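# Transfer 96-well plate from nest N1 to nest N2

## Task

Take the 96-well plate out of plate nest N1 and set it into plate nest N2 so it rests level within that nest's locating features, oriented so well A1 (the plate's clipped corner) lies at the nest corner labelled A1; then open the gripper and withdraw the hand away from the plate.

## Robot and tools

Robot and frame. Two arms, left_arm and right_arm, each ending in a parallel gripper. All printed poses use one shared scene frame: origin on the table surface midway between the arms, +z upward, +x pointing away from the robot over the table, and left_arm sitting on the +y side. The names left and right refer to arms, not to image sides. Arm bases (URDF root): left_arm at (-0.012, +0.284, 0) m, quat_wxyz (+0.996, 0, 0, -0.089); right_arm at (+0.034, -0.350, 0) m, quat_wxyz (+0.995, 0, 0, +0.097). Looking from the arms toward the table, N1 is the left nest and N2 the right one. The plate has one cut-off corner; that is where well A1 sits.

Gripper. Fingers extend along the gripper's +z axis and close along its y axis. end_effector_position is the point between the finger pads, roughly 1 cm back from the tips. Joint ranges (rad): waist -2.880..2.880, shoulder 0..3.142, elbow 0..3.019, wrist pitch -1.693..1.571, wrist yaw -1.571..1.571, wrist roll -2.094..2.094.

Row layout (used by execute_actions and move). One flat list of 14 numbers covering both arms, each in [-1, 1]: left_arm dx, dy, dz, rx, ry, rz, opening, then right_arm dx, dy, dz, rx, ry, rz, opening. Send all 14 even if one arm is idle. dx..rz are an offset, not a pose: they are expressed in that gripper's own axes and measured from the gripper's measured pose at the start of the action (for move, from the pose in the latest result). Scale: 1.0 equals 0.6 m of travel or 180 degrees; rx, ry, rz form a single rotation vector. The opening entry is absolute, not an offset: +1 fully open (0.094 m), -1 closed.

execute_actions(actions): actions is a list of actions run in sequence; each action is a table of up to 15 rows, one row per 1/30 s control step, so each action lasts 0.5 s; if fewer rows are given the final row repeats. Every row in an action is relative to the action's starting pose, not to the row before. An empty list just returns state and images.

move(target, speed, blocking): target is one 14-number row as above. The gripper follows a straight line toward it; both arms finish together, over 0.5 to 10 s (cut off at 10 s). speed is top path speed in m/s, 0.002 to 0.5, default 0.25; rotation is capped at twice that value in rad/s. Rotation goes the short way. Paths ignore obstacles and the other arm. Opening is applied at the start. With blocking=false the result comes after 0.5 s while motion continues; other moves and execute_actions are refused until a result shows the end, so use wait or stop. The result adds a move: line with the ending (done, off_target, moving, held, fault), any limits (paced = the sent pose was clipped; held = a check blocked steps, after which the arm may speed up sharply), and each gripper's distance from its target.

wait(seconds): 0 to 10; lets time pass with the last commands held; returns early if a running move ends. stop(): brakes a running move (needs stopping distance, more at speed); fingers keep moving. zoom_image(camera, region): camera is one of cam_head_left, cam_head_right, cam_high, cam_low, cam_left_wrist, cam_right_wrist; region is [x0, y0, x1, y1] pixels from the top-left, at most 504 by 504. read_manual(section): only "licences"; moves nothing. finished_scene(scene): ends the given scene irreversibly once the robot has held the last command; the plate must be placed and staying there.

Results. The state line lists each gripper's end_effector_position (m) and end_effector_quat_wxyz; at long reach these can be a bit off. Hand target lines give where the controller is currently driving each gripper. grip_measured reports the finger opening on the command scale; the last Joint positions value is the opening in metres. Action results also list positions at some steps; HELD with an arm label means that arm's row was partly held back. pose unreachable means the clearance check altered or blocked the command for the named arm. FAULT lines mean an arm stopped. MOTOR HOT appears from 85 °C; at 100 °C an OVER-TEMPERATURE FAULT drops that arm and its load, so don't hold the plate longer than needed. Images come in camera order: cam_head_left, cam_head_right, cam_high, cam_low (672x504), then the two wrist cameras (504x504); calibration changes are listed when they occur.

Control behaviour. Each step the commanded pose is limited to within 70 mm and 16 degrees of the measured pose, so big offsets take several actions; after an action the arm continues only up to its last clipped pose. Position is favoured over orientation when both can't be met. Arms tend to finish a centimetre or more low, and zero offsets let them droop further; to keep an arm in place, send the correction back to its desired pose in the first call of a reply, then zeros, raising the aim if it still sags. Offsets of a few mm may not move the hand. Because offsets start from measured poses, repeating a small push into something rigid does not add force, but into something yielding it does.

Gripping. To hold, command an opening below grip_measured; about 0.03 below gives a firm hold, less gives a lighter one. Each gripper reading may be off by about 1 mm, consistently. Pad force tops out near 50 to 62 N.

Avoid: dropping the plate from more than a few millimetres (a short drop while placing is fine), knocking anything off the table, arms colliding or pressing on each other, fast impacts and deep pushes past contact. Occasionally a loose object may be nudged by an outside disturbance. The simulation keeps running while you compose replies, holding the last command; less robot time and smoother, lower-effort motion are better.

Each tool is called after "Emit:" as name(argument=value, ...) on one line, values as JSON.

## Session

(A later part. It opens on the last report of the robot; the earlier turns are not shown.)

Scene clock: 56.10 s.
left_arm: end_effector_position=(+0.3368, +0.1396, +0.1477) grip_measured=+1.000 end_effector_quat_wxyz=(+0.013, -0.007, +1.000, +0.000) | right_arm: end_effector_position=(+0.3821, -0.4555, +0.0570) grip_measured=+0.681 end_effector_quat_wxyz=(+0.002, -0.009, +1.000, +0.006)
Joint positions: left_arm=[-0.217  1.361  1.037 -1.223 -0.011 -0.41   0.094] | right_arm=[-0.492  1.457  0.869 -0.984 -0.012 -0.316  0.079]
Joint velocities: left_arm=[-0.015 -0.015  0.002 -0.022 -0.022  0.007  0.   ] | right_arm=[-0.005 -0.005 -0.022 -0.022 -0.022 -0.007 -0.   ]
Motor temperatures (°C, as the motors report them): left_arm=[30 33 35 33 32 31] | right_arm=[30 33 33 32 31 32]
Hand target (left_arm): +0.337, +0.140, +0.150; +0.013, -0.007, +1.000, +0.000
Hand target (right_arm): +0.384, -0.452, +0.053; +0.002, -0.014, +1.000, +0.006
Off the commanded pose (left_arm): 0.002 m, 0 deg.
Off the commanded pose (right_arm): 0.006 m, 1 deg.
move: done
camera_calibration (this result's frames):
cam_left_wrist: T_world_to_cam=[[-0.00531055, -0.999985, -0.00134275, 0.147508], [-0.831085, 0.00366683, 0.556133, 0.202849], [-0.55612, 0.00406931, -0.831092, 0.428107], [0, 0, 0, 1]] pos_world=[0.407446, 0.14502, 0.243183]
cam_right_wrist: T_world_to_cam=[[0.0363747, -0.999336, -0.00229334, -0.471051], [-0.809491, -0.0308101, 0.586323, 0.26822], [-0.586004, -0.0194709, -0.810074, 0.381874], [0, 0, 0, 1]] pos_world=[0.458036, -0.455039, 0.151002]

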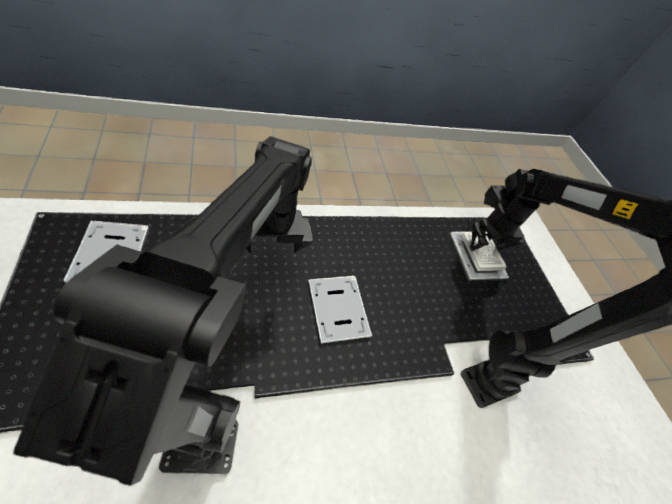

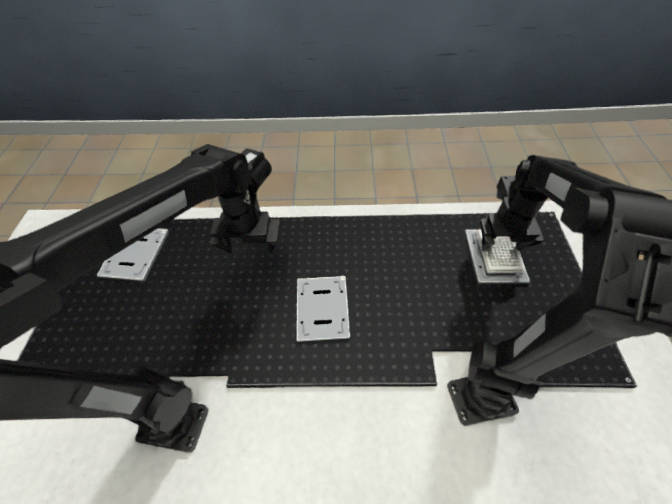

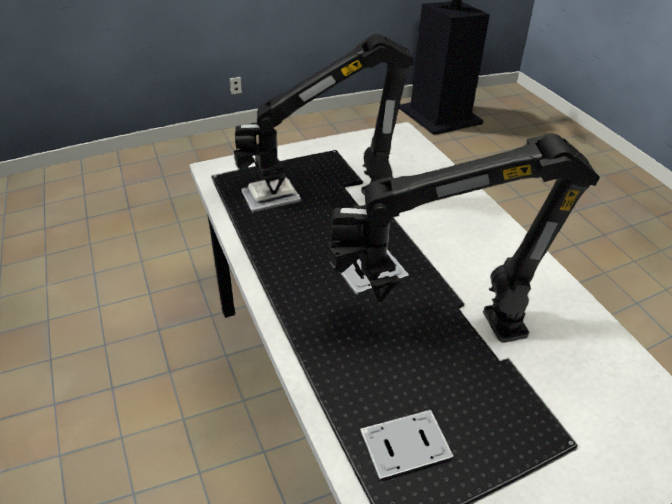

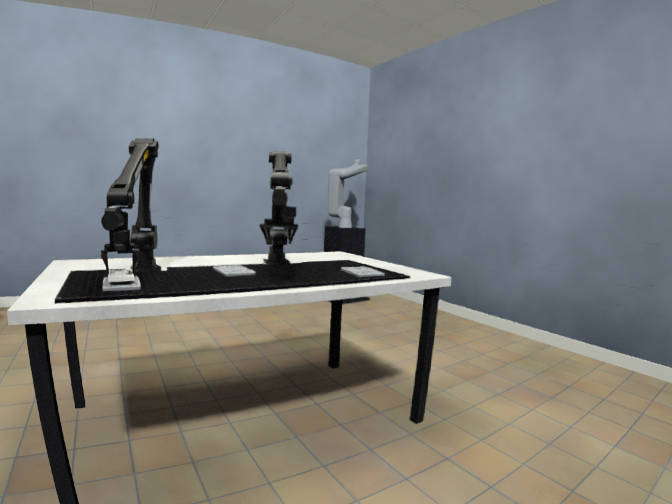

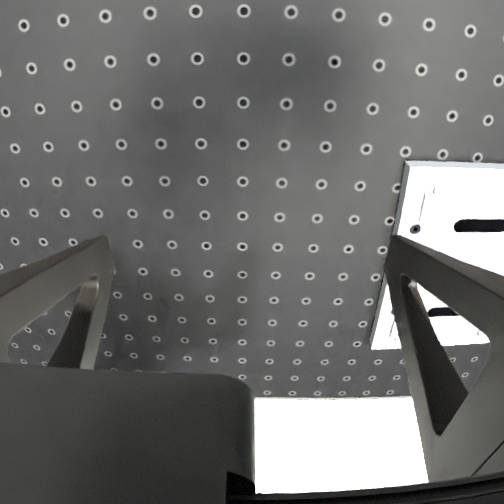

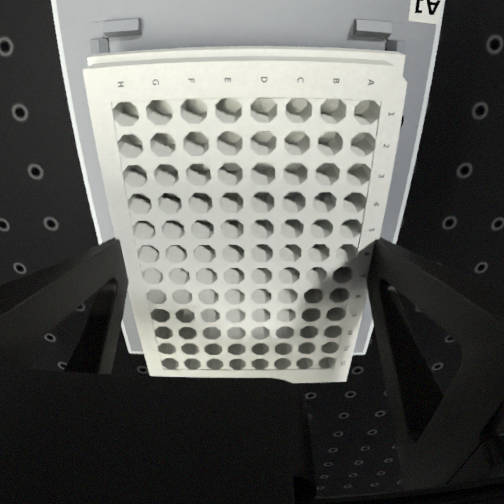

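Emit:
zoom_image(camera="cam_right_wrist", region=[100, 270, 400, 400])

Emit:
zoom_image(camera="cam_right_wrist", region=[40, 0, 460, 260])

Region (100, 270, 400, 400) of cam_right_wrist's 504x504 image, scaled by 1.680, with more detail than that image has; it fills the top 218 rows of this view, and the rest is white.

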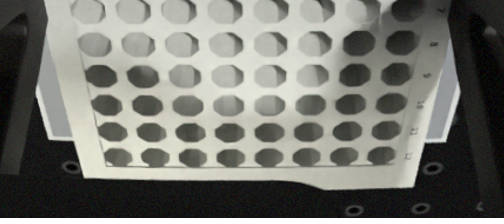

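Region (40, 0, 460, 260) of cam_right_wrist's 504x504 image, scaled by 1.200, with more detail than that image has; it fills the top 312 rows of this view, and the rest is white.

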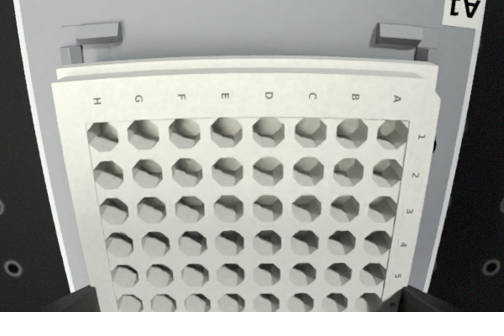

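Emit:
zoom_image(camera="cam_right_wrist", region=[75, 5, 165, 85])

Emit:
zoom_image(camera="cam_right_wrist", region=[330, 5, 420, 85])

Region (75, 5, 165, 85) of cam_right_wrist's 504x504 image, scaled by 5.600, with more detail than that image has.

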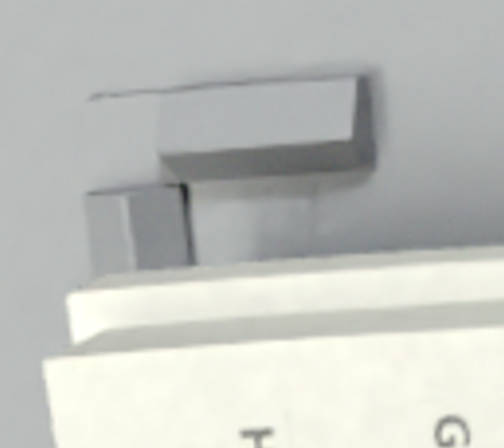

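Region (330, 5, 420, 85) of cam_right_wrist's 504x504 image, scaled by 5.600, with more detail than that image has.

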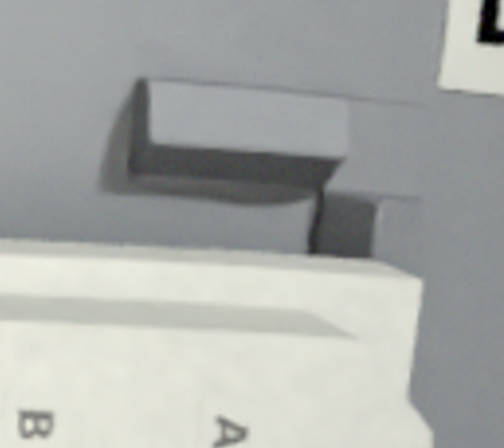

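Emit:
execute_actions(actions=[[[0,0,-0.003,0,0,0,1, -0.002,0.004,0.006,0,0,-0.002,0.655],[0,0,-0.003,0,0,0,1, -0.0024,0.0043,0.008,0,0,-0.0015,0.655],[0,0,-0.003,0,0,0,1, -0.0028,0.0046,0.010,0,0,-0.001,0.655],[0,0,-0.003,0,0,0,1, -0.0032,0.0049,0.012,0,0,-0.0005,0.655],[0,0,-0.003,0,0,0,1, -0.0036,0.0052,0.014,0,0,0,0.655],[0,0,-0.003,0,0,0,1, -0.004,0.0055,0.016,0,0,0.0005,0.655],[0,0,-0.003,0,0,0,1, -0.0044,0.0057,0.018,0,0,0.001,0.655],[0,0,-0.003,0,0,0,1, -0.0048,0.0059,0.020,0,0,0.0015,0.655],[0,0,-0.003,0,0,0,1, -0.0052,0.0061,0.022,0,0,0.002,0.655],[0,0,-0.003,0,0,0,1, -0.0055,0.0063,0.0236,0,0,0.0025,0.655],[0,0,-0.003,0,0,0,1, -0.0058,0.0065,0.0252,0,0,0.003,0.655]]])

Scene clock: 62.07 s.
left_arm: end_effector_position=(+0.3368, +0.1396, +0.1477) grip_measured=+1.000 end_effector_quat_wxyz=(+0.013, -0.007, +1.000, +0.000) | right_arm: end_effector_position=(+0.3842, -0.4557, +0.0480) grip_measured=+0.681 end_effector_quat_wxyz=(+0.004, -0.003, +1.000, +0.005)
Joint positions: left_arm=[-0.217  1.361  1.037 -1.223 -0.011 -0.41   0.094] | right_arm=[-0.491  1.475  0.86  -0.952 -0.012 -0.304  0.079]
Joint velocities: left_arm=[-0.005 -0.005 -0.002  0.007 -0.022 -0.051  0.   ] | right_arm=[-0.005  0.015 -0.027  0.012 -0.066 -0.051  0.001]
Motor temperatures (°C, as the motors report them): left_arm=[30 33 35 33 32 31] | right_arm=[30 33 33 32 31 32]
Hand target (left_arm): +0.337, +0.140, +0.150; +0.013, -0.007, +1.000, +0.000
Hand target (right_arm): +0.385, -0.451, +0.042; +0.001, -0.004, +1.000, +0.006
Off the commanded pose (left_arm): 0.002 m, 0 deg.
Off the commanded pose (right_arm): 0.008 m, 0 deg.
Step readings (end_effector_position):
0: left_arm (+0.3368, +0.1396, +0.1477) | right_arm (+0.3821, -0.4555, +0.0570)
1: left_arm (+0.3368, +0.1396, +0.1477) | right_arm (+0.3821, -0.4555, +0.0570)
2: left_arm (+0.3368, +0.1396, +0.1477) | right_arm (+0.3822, -0.4555, +0.0570)
4: left_arm (+0.3368, +0.1396, +0.1477) | right_arm (+0.3830, -0.4557, +0.0570)
8: left_arm (+0.3368, +0.1396, +0.1477) | right_arm (+0.3854, -0.4565, +0.0559)
15: end_effector_position above
camera_calibration (this result's frames):
cam_left_wrist: T_world_to_cam=[[-0.00531055, -0.999985, -0.00134275, 0.147508], [-0.831085, 0.00366683, 0.556133, 0.202849], [-0.55612, 0.00406931, -0.831092, 0.428107], [0, 0, 0, 1]] pos_world=[0.407446, 0.14502, 0.243183]
cam_right_wrist: T_world_to_cam=[[0.0253248, -0.999679, -0.000884398, -0.467363], [-0.81226, -0.0210927, 0.582913, 0.280932], [-0.582745, -0.0140438, -0.812534, 0.37717], [0, 0, 0, 1]] pos_world=[0.45982, -0.45599, 0.142291]

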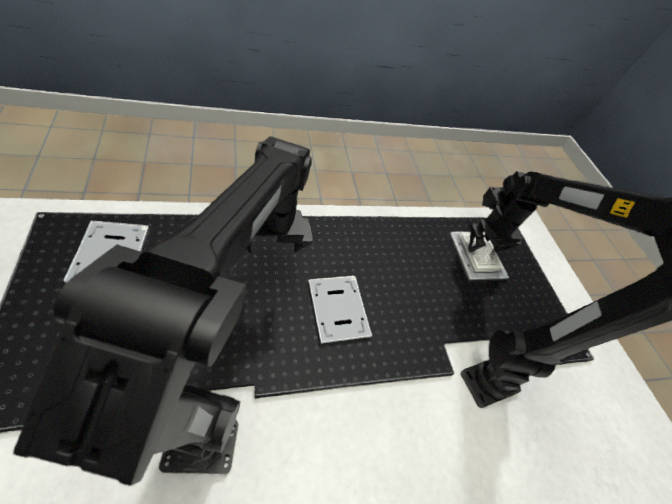

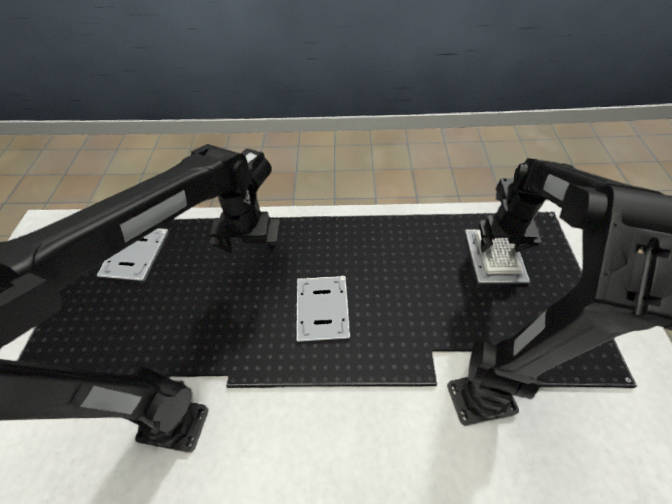

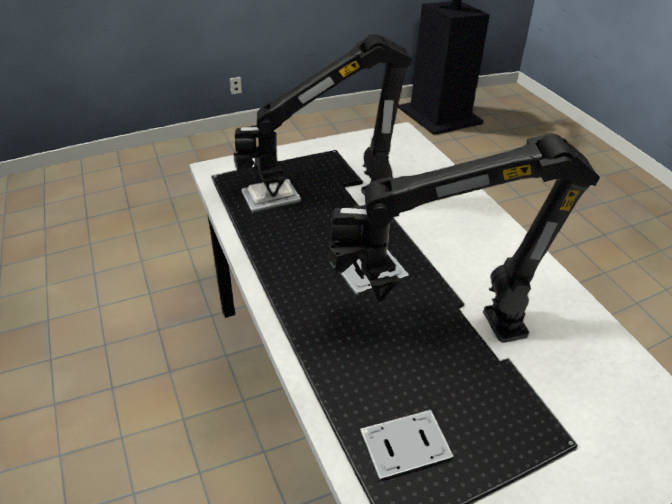

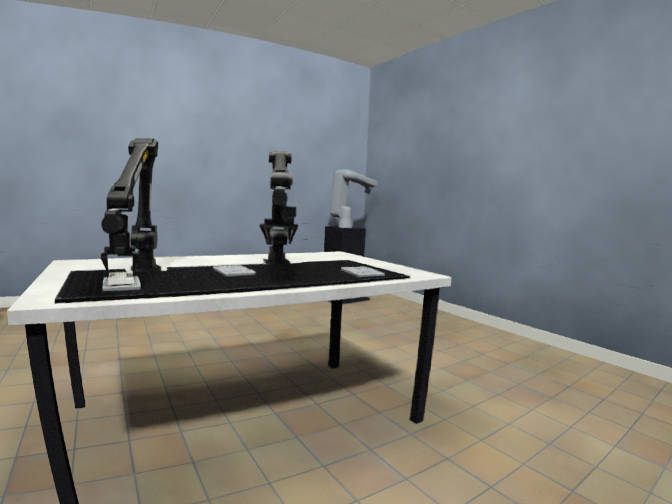

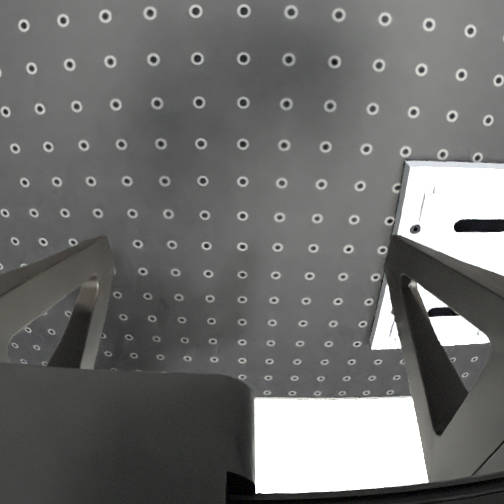

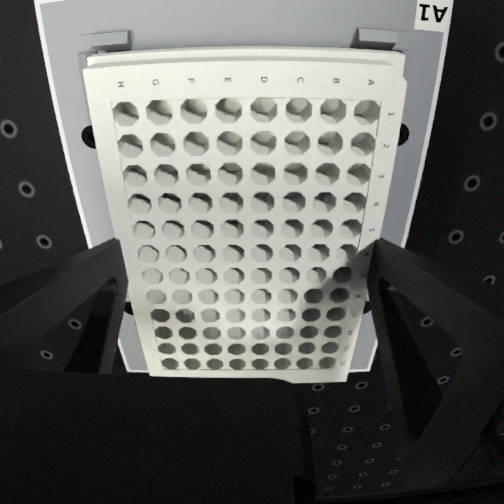

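Emit:
wait(seconds=0)

Emit:
zoom_image(camera="cam_right_wrist", region=[60, 10, 160, 160])

Emit:
zoom_image(camera="cam_right_wrist", region=[332, 10, 432, 160])

Scene clock: 62.23 s.
left_arm: end_effector_position=(+0.3368, +0.1396, +0.1477) grip_measured=+1.000 end_effector_quat_wxyz=(+0.013, -0.007, +1.000, +0.000) | right_arm: end_effector_position=(+0.3843, -0.4557, +0.0475) grip_measured=+0.681 end_effector_quat_wxyz=(+0.004, -0.002, +1.000, +0.005)
Joint positions: left_arm=[-0.217  1.361  1.037 -1.223 -0.011 -0.41   0.094] | right_arm=[-0.491  1.476  0.86  -0.951 -0.012 -0.302  0.079]
Joint velocities: left_arm=[-0.005 -0.024 -0.002 -0.002 -0.007 -0.037  0.   ] | right_arm=[-0.005 -0.015  0.012  0.012 -0.022 -0.051  0.001]
Motor temperatures (°C, as the motors report them): left_arm=[30 33 35 33 32 31] | right_arm=[30 33 33 32 31 32]
Hand target (left_arm): +0.337, +0.140, +0.150; +0.013, -0.007, +1.000, +0.000
Hand target (right_arm): +0.385, -0.451, +0.042; +0.001, -0.004, +1.000, +0.006
Off the commanded pose (left_arm): 0.002 m, 0 deg.
Off the commanded pose (right_arm): 0.007 m, 0 deg.
camera_calibration (this result's frames):
cam_left_wrist: T_world_to_cam=[[-0.00531055, -0.999985, -0.00134275, 0.147508], [-0.831085, 0.00366683, 0.556133, 0.202849], [-0.55612, 0.00406931, -0.831092, 0.428107], [0, 0, 0, 1]] pos_world=[0.407446, 0.14502, 0.243183]
cam_right_wrist: T_world_to_cam=[[0.0234178, -0.999725, -0.00101954, -0.466648], [-0.812075, -0.019617, 0.583223, 0.281824], [-0.583082, -0.0128298, -0.812312, 0.377431], [0, 0, 0, 1]] pos_world=[0.459863, -0.456149, 0.14175]

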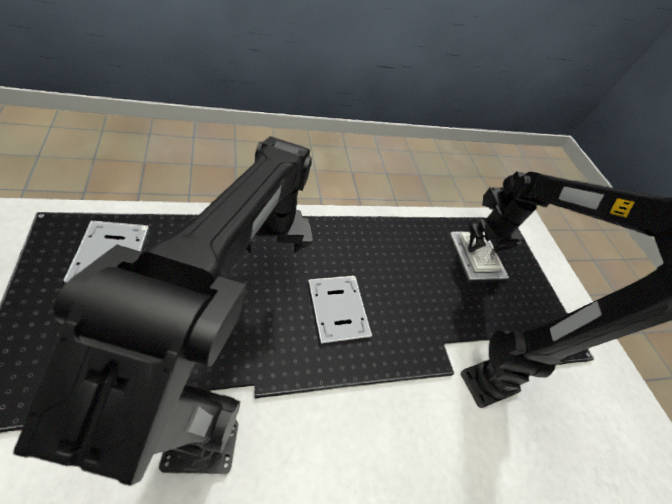

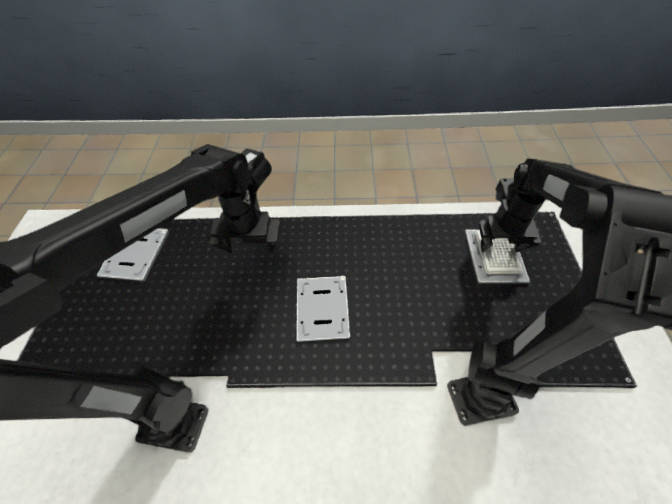

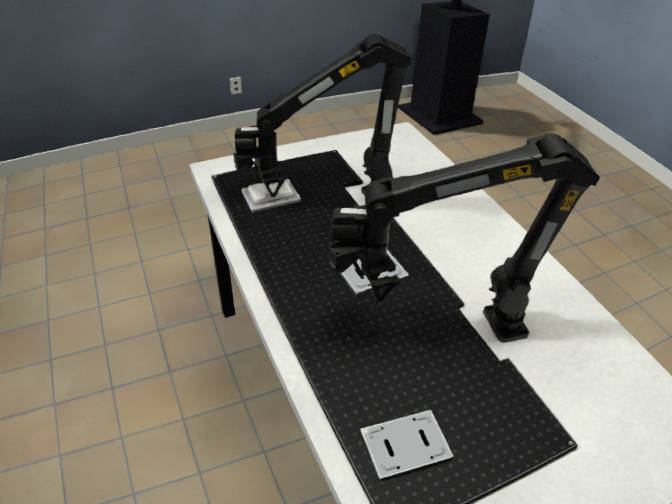

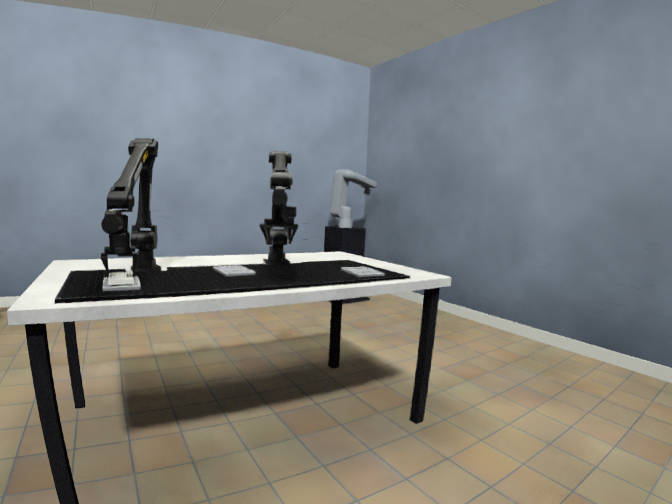

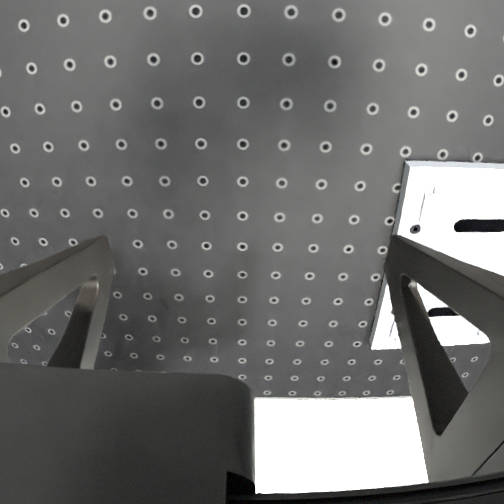

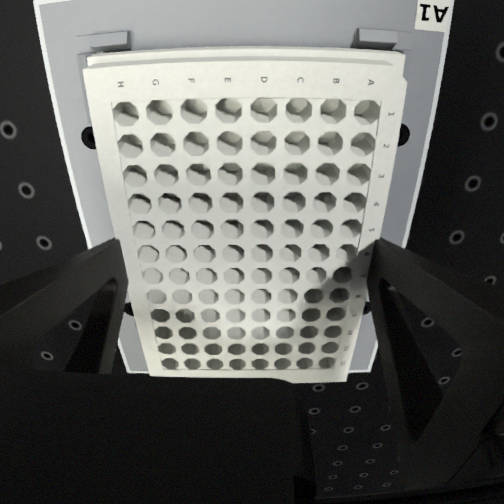

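Region (60, 10, 160, 160) of cam_right_wrist's 504x504 image, scaled by 3.360, with more detail than that image has.

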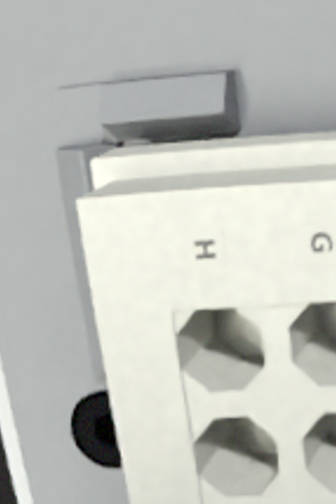

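Region (332, 10, 432, 160) of cam_right_wrist's 504x504 image, scaled by 3.360, with more detail than that image has.

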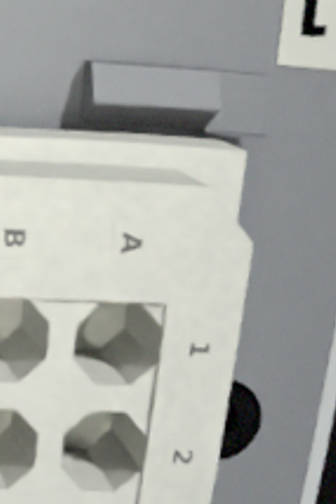

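Emit:
execute_actions(actions=[[[0,0,-0.003,0,0,0,1, -0.0048,0.0068,0.0063,-0.0001,0.0003,-0.0045,0.655],[0,0,-0.003,0,0,0,1, -0.0048,0.0068,0.0073,-0.0002,0.0007,-0.005,0.655],[0,0,-0.003,0,0,0,1, -0.0048,0.0068,0.0084,-0.0003,0.001,-0.0055,0.655],[0,0,-0.003,0,0,0,1, -0.0049,0.0068,0.0094,-0.0004,0.0013,-0.006,0.655],[0,0,-0.003,0,0,0,1, -0.0049,0.0068,0.0105,-0.0005,0.0016,-0.0062,0.655],[0,0,-0.003,0,0,0,1, -0.005,0.0068,0.0115,-0.0005,0.0019,-0.0062,0.655],[0,0,-0.003,0,0,0,1, -0.005,0.0067,0.0126,-0.0006,0.0022,-0.0062,0.655],[0,0,-0.003,0,0,0,1, -0.0051,0.0067,0.0136,-0.0007,0.0025,-0.0062,0.655],[0,0,-0.003,0,0,0,1, -0.0051,0.0067,0.0147,-0.0008,0.0028,-0.0062,0.655],[0,0,-0.003,0,0,0,1, -0.0052,0.0067,0.0157,-0.0009,0.0031,-0.0062,0.655]]])

Scene clock: 64.03 s.
left_arm: end_effector_position=(+0.3368, +0.1396, +0.1477) grip_measured=+1.000 end_effector_quat_wxyz=(+0.013, -0.007, +1.000, +0.000) | right_arm: end_effector_position=(+0.3844, -0.4553, +0.0430) grip_measured=+0.681 end_effector_quat_wxyz=(-0.000, -0.002, +1.000, +0.006)
Joint positions: left_arm=[-0.217  1.361  1.037 -1.223 -0.011 -0.41   0.094] | right_arm=[-0.49   1.489  0.86  -0.946 -0.012 -0.301  0.079]
Joint velocities: left_arm=[-0.015  0.005  0.007 -0.012  0.051 -0.007  0.   ] | right_arm=[ 0.005 -0.005 -0.002  0.012 -0.007 -0.037  0.   ]
Motor temperatures (°C, as the motors report them): left_arm=[30 33 35 33 32 31] | right_arm=[30 34 33 32 31 32]
Hand target (left_arm): +0.337, +0.140, +0.150; +0.013, -0.007, +1.000, +0.000
Hand target (right_arm): +0.387, -0.452, +0.038; -0.001, -0.012, +1.000, +0.006
Off the commanded pose (left_arm): 0.002 m, 0 deg.
Off the commanded pose (right_arm): 0.007 m, 1 deg.
Step readings (end_effector_position):
0: left_arm (+0.3368, +0.1396, +0.1477) | right_arm (+0.3843, -0.4557, +0.0475)
1: left_arm (+0.3368, +0.1396, +0.1477) | right_arm (+0.3843, -0.4557, +0.0475)
2: left_arm (+0.3368, +0.1396, +0.1477) | right_arm (+0.3843, -0.4556, +0.0475)
4: left_arm (+0.3368, +0.1396, +0.1477) | right_arm (+0.3843, -0.4554, +0.0475)
8: left_arm (+0.3368, +0.1396, +0.1477) | right_arm (+0.3846, -0.4554, +0.0464)
15: end_effector_position above
camera_calibration (this result's frames):
cam_left_wrist: T_world_to_cam=[[-0.00531055, -0.999985, -0.00134275, 0.147508], [-0.831085, 0.00366683, 0.556133, 0.202849], [-0.55612, 0.00406931, -0.831092, 0.428107], [0, 0, 0, 1]] pos_world=[0.407446, 0.14502, 0.243183]
cam_right_wrist: T_world_to_cam=[[0.0237804, -0.99971, -0.00366569, -0.466279], [-0.807356, -0.021367, 0.589678, 0.281661], [-0.589585, -0.0110633, -0.80763, 0.376991], [0, 0, 0, 1]] pos_world=[0.460758, -0.455955, 0.136671]

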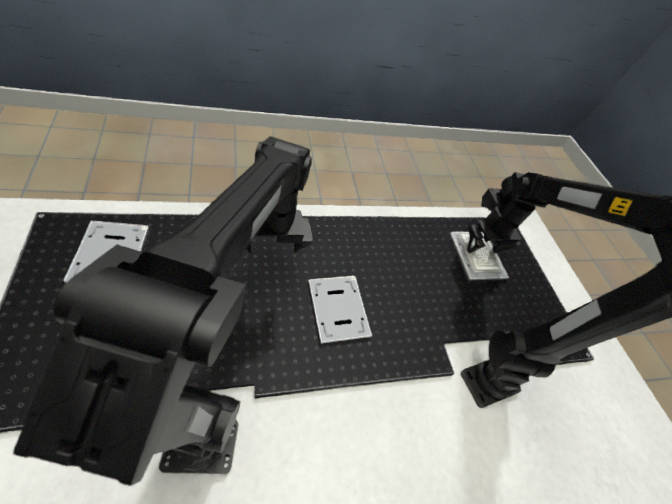

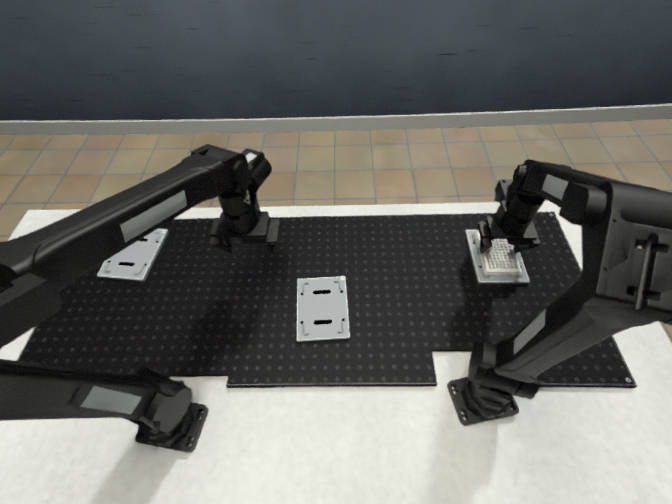

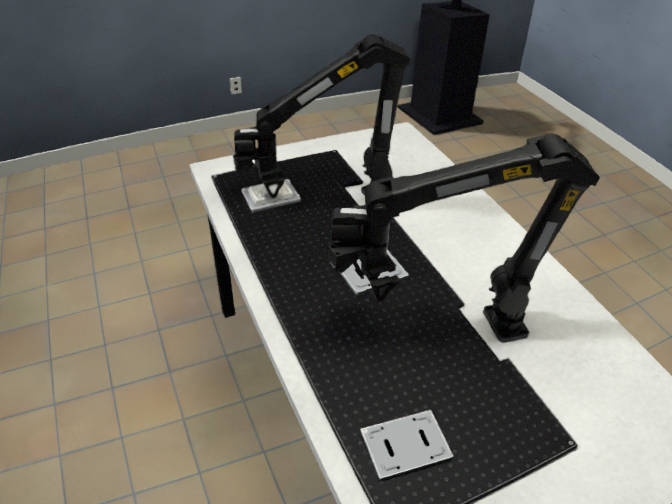

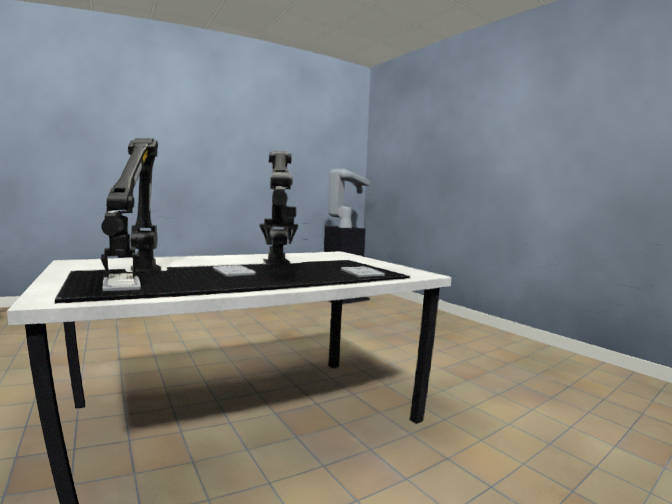

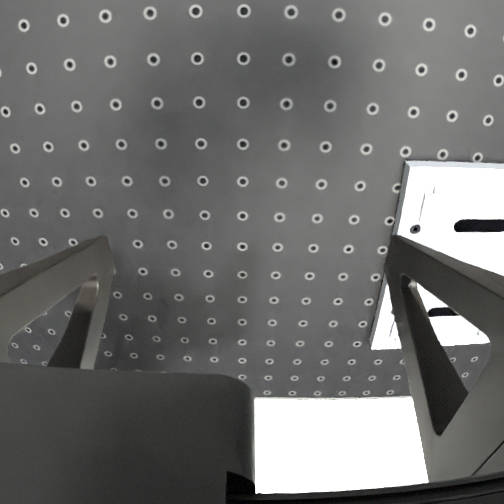

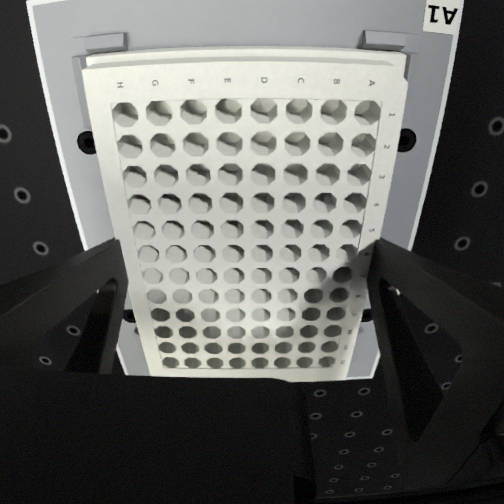

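Emit:
execute_actions(actions=[[[0,0,-0.003,0,0,0,1, 0,0,0,0,0,0,0.69],[0,0,-0.003,0,0,0,1, 0,0,0,0,0,0,0.71],[0,0,-0.003,0,0,0,1, 0,0,0,0,0,0,0.73],[0,0,-0.003,0,0,0,1, 0,0,0,0,0,0,0.77],[0,0,-0.003,0,0,0,1, 0,0,0,0,0,0,0.85],[0,0,-0.003,0,0,0,1, 0.001,0,-0.004,0,0,0,0.93],[0,0,-0.003,0,0,0,1, 0.003,0.001,-0.009,0,0,0,1],[0,0,-0.003,0,0,0,1, 0.006,0.002,-0.015,0,0,0,1],[0,0,-0.003,0,0,0,1, 0.009,0.003,-0.022,0,0,0,1],[0,0,-0.003,0,0,0,1, 0.013,0.004,-0.03,0,0,0,1],[0,0,-0.003,0,0,0,1, 0.017,0.005,-0.039,0,0,0,1],[0,0,-0.003,0,0,0,1, 0.021,0.0063,-0.048,0,0,0,1],[0,0,-0.003,0,0,0,1, 0.025,0.0075,-0.056,0,0,0,1],[0,0,-0.003,0,0,0,1, 0.028,0.0085,-0.063,0,0,0,1],[0,0,-0.003,0,0,0,1, 0.031,0.0094,-0.068,0,0,0,1]]])

Scene clock: 65.33 s.
left_arm: end_effector_position=(+0.3368, +0.1396, +0.1477) grip_measured=+1.000 end_effector_quat_wxyz=(+0.013, -0.007, +1.000, +0.000) | right_arm: end_effector_position=(+0.3700, -0.4509, +0.0679) grip_measured=+1.000 end_effector_quat_wxyz=(-0.005, -0.003, +1.000, +0.008)
Joint positions: left_arm=[-0.217  1.361  1.037 -1.223 -0.011 -0.41   0.094] | right_arm=[-0.49   1.415  0.86  -1.03  -0.012 -0.301  0.094]
Joint velocities: left_arm=[-0.005 -0.005  0.002  0.002 -0.081  0.11   0.   ] | right_arm=[-0.005 -0.493 -0.002 -0.374 -0.051  0.051  0.   ]
Motor temperatures (°C, as the motors report them): left_arm=[30 33 35 33 32 31] | right_arm=[30 34 33 32 31 32]
Hand target (left_arm): +0.337, +0.140, +0.150; +0.013, -0.007, +1.000, +0.000
Hand target (right_arm): +0.366, -0.450, +0.082; -0.000, -0.002, +1.000, +0.006
Off the commanded pose (left_arm): 0.002 m, 0 deg.
Off the commanded pose (right_arm): 0.017 m, 1 deg.
Step readings (end_effector_position):
0: left_arm (+0.3368, +0.1396, +0.1477) | right_arm (+0.3844, -0.4553, +0.0430)
1: left_arm (+0.3368, +0.1396, +0.1477) | right_arm (+0.3844, -0.4553, +0.0430)
2: left_arm (+0.3368, +0.1396, +0.1477) | right_arm (+0.3844, -0.4553, +0.0430)
4: left_arm (+0.3368, +0.1396, +0.1477) | right_arm (+0.3844, -0.4553, +0.0430)
8: left_arm (+0.3368, +0.1396, +0.1477) | right_arm (+0.3835, -0.4550, +0.0433)
15: end_effector_position above
camera_calibration (this result's frames):
cam_left_wrist: T_world_to_cam=[[-0.00531055, -0.999985, -0.00134275, 0.147508], [-0.831085, 0.00366683, 0.556133, 0.202849], [-0.55612, 0.00406931, -0.831092, 0.428107], [0, 0, 0, 1]] pos_world=[0.407446, 0.14502, 0.243183]
cam_right_wrist: T_world_to_cam=[[0.0241097, -0.999685, -0.00690986, -0.461345], [-0.801503, -0.0234602, 0.59753, 0.251816], [-0.597505, -0.00886797, -0.801816, 0.392188], [0, 0, 0, 1]] pos_world=[0.447288, -0.451814, 0.160807]

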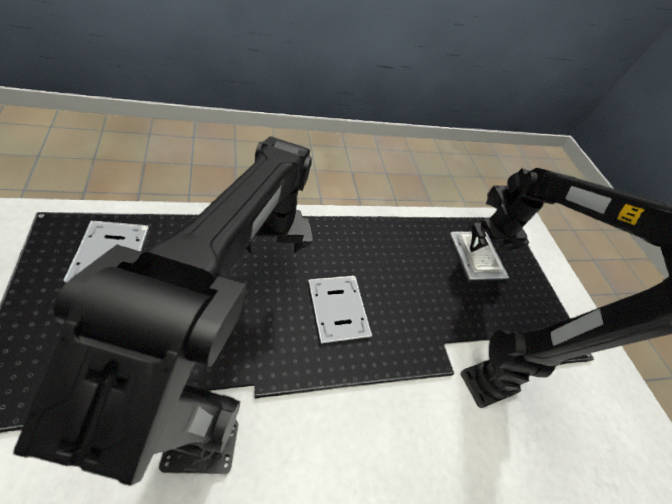

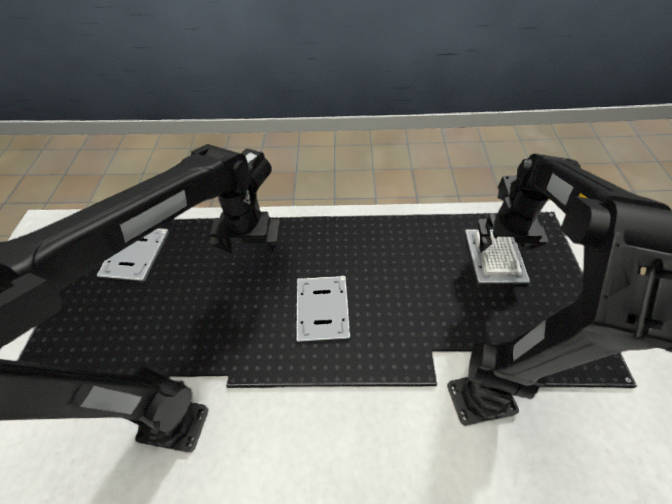

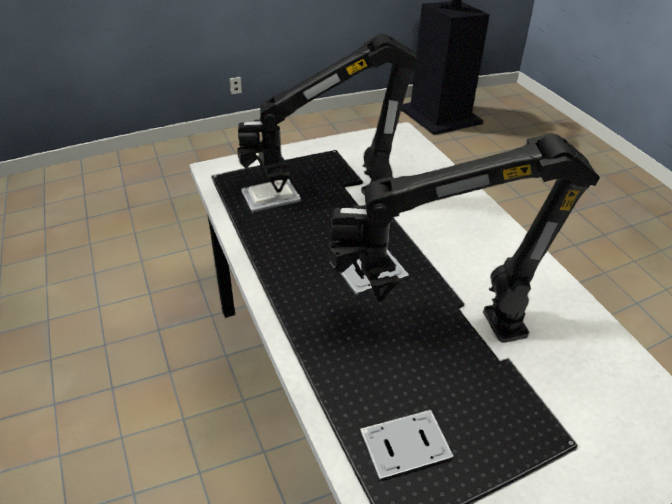

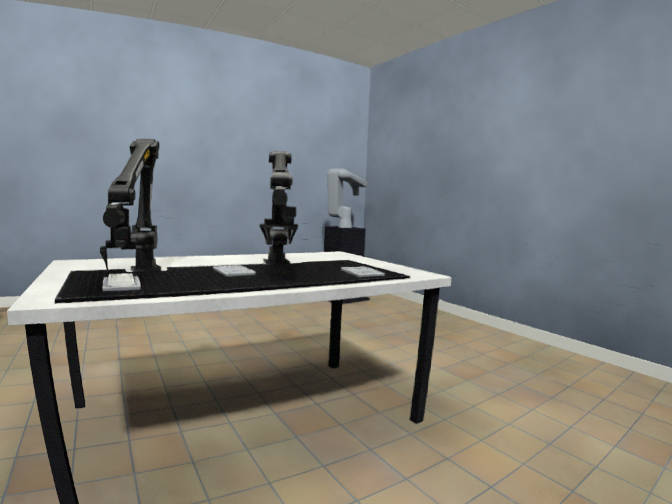

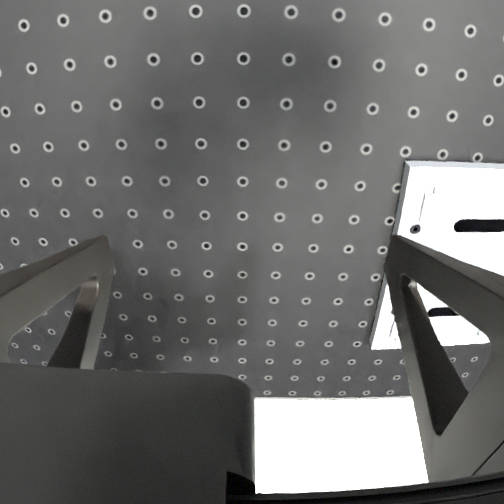

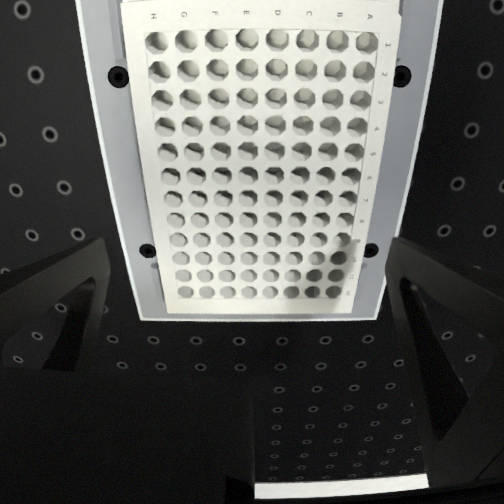

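Emit:
zoom_image(camera="cam_low", region=[90, 255, 160, 300])

Emit:
zoom_image(camera="cam_high", region=[230, 165, 310, 220])

Region (90, 255, 160, 300) of cam_low's 672x504 image, scaled by 7.200, with more detail than that image has; it fills the top 324 rows of this view, and the rest is white.

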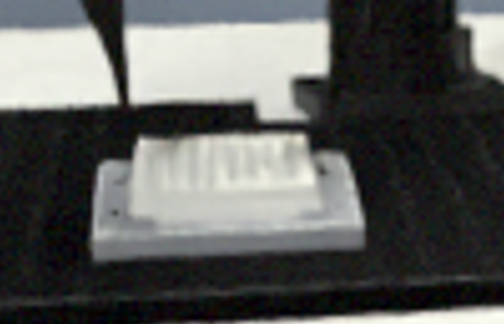

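Region (230, 165, 310, 220) of cam_high's 672x504 image, scaled by 6.300, with more detail than that image has; it fills the top 346 rows of this view, and the rest is white.

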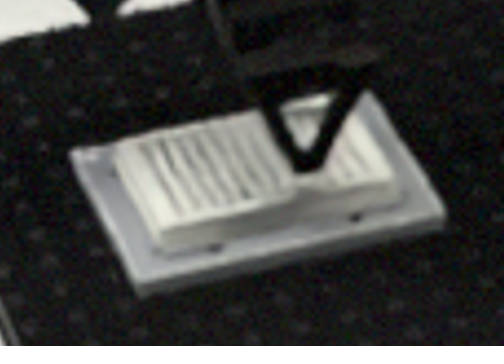

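Emit:
move(target=[0,0,-0.003,0,0,0,1, -0.09,-0.012,-0.17,0,-0.01,0,1], speed=0.25)

Scene clock: 66.77 s.
left_arm: end_effector_position=(+0.3368, +0.1396, +0.1477) grip_measured=+1.000 end_effector_quat_wxyz=(+0.013, -0.007, +1.000, +0.000) | right_arm: end_effector_position=(+0.4155, -0.4615, +0.1622) grip_measured=+1.000 end_effector_quat_wxyz=(+0.006, -0.001, +1.000, +0.007)
Joint positions: left_arm=[-0.217  1.361  1.037 -1.223 -0.011 -0.41   0.094] | right_arm=[-0.485  1.413  1.128 -1.279 -0.017 -0.292  0.094]
Joint velocities: left_arm=[-0.005 -0.005 -0.002 -0.002  0.022 -0.022  0.   ] | right_arm=[-0.005 -0.005  0.012 -0.002  0.022 -0.051  0.   ]
Motor temperatures (°C, as the motors report them): left_arm=[30 33 35 33 32 31] | right_arm=[30 34 33 32 31 32]
Hand target (left_arm): +0.337, +0.140, +0.150; +0.013, -0.007, +1.000, +0.000
Hand target (right_arm): +0.426, -0.459, +0.169; +0.010, -0.003, +1.000, +0.008
Off the commanded pose (left_arm): 0.002 m, 0 deg.
Off the commanded pose (right_arm): 0.012 m, 1 deg.
move: off_target (right_arm)
camera_calibration (this result's frames):
cam_left_wrist: T_world_to_cam=[[-0.00531055, -0.999985, -0.00134275, 0.147508], [-0.831085, 0.00366683, 0.556133, 0.202849], [-0.55612, 0.00406931, -0.831092, 0.428107], [0, 0, 0, 1]] pos_world=[0.407446, 0.14502, 0.243183]
cam_right_wrist: T_world_to_cam=[[0.0204177, -0.999777, -0.00536819, -0.471178], [-0.815152, -0.0197556, 0.57891, 0.242058], [-0.578887, -0.00744411, -0.815374, 0.490018], [0, 0, 0, 1]] pos_world=[0.4906, -0.462643, 0.256889]

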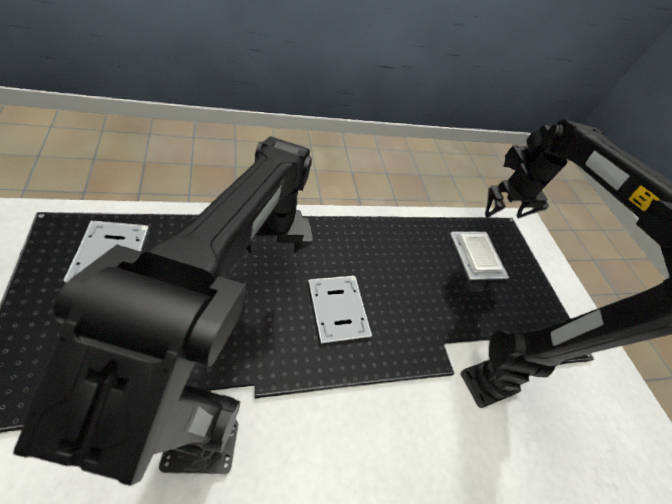

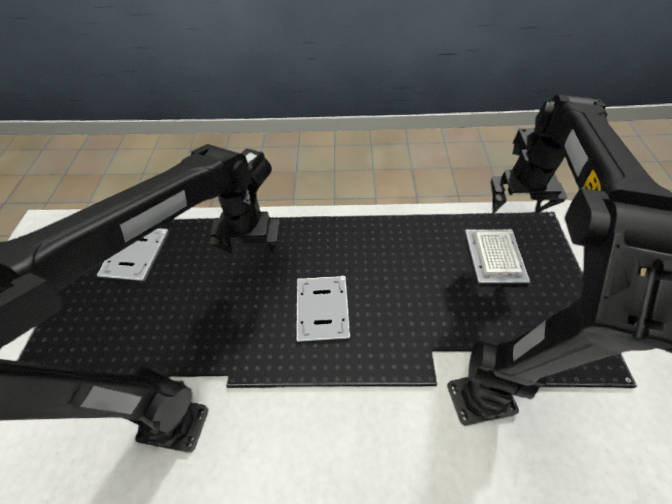

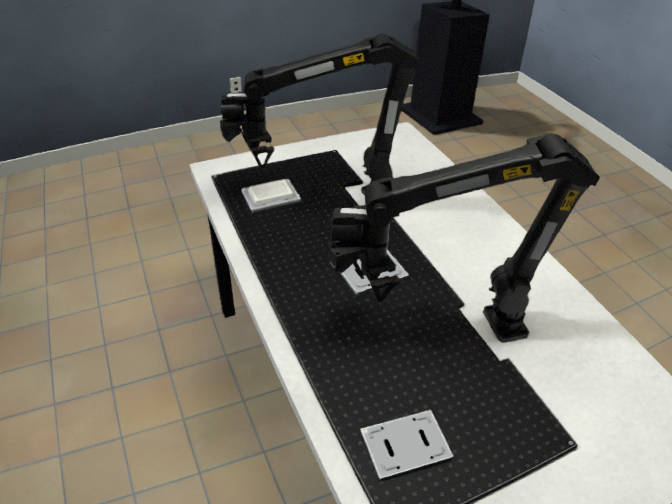

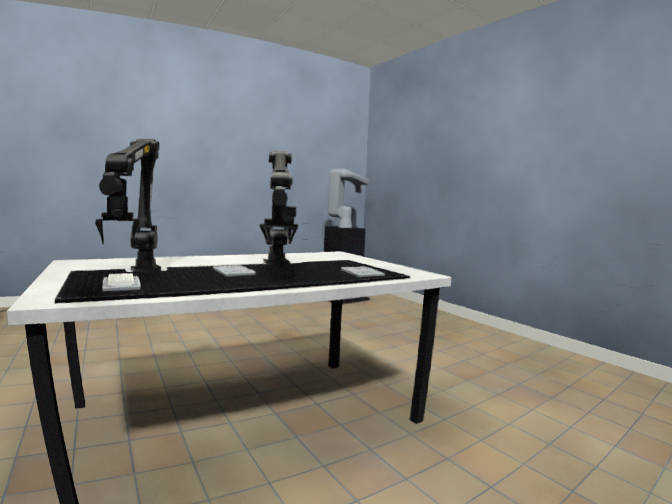

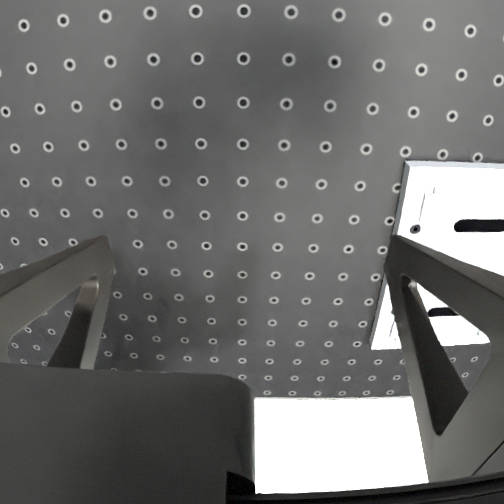

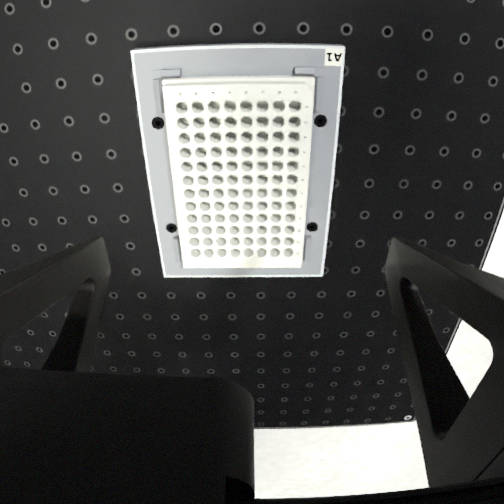

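Emit:
zoom_image(camera="cam_right_wrist", region=[140, 55, 240, 135])

Emit:
zoom_image(camera="cam_right_wrist", region=[245, 55, 345, 135])

Emit:
zoom_image(camera="cam_head_right", region=[455, 220, 540, 292])

Emit:
zoom_image(camera="cam_right_wrist", region=[155, 205, 335, 285])

Region (140, 55, 240, 135) of cam_right_wrist's 504x504 image, scaled by 5.040, with more detail than that image has; it fills the top 403 rows of this view, and the rest is white.

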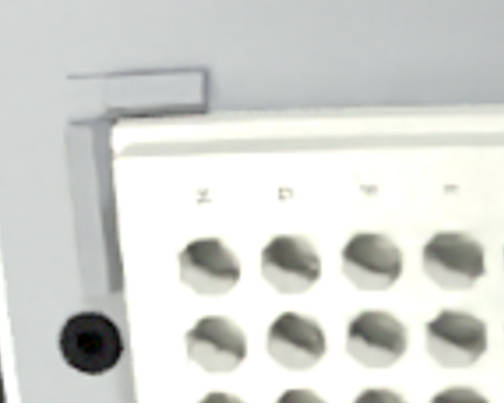

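Region (245, 55, 345, 135) of cam_right_wrist's 504x504 image, scaled by 5.040, with more detail than that image has; it fills the top 403 rows of this view, and the rest is white.

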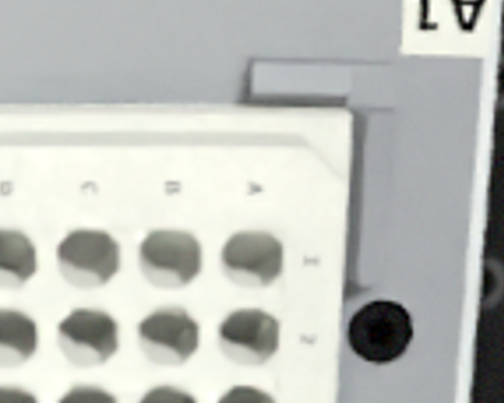

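Region (455, 220, 540, 292) of cam_head_right's 672x504 image, scaled by 5.929, with more detail than that image has; it fills the top 427 rows of this view, and the rest is white.

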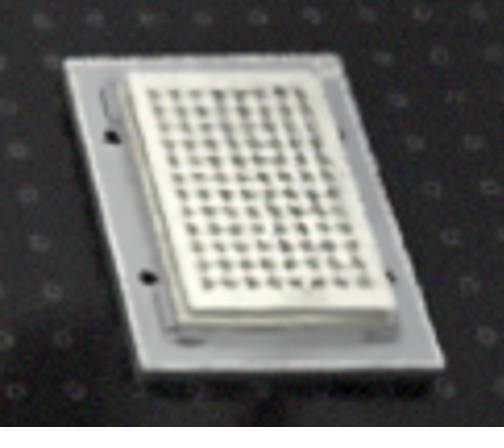

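Region (155, 205, 335, 285) of cam_right_wrist's 504x504 image, scaled by 2.800, with more detail than that image has.

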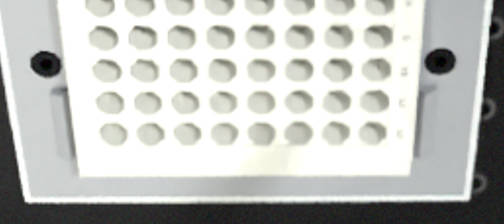

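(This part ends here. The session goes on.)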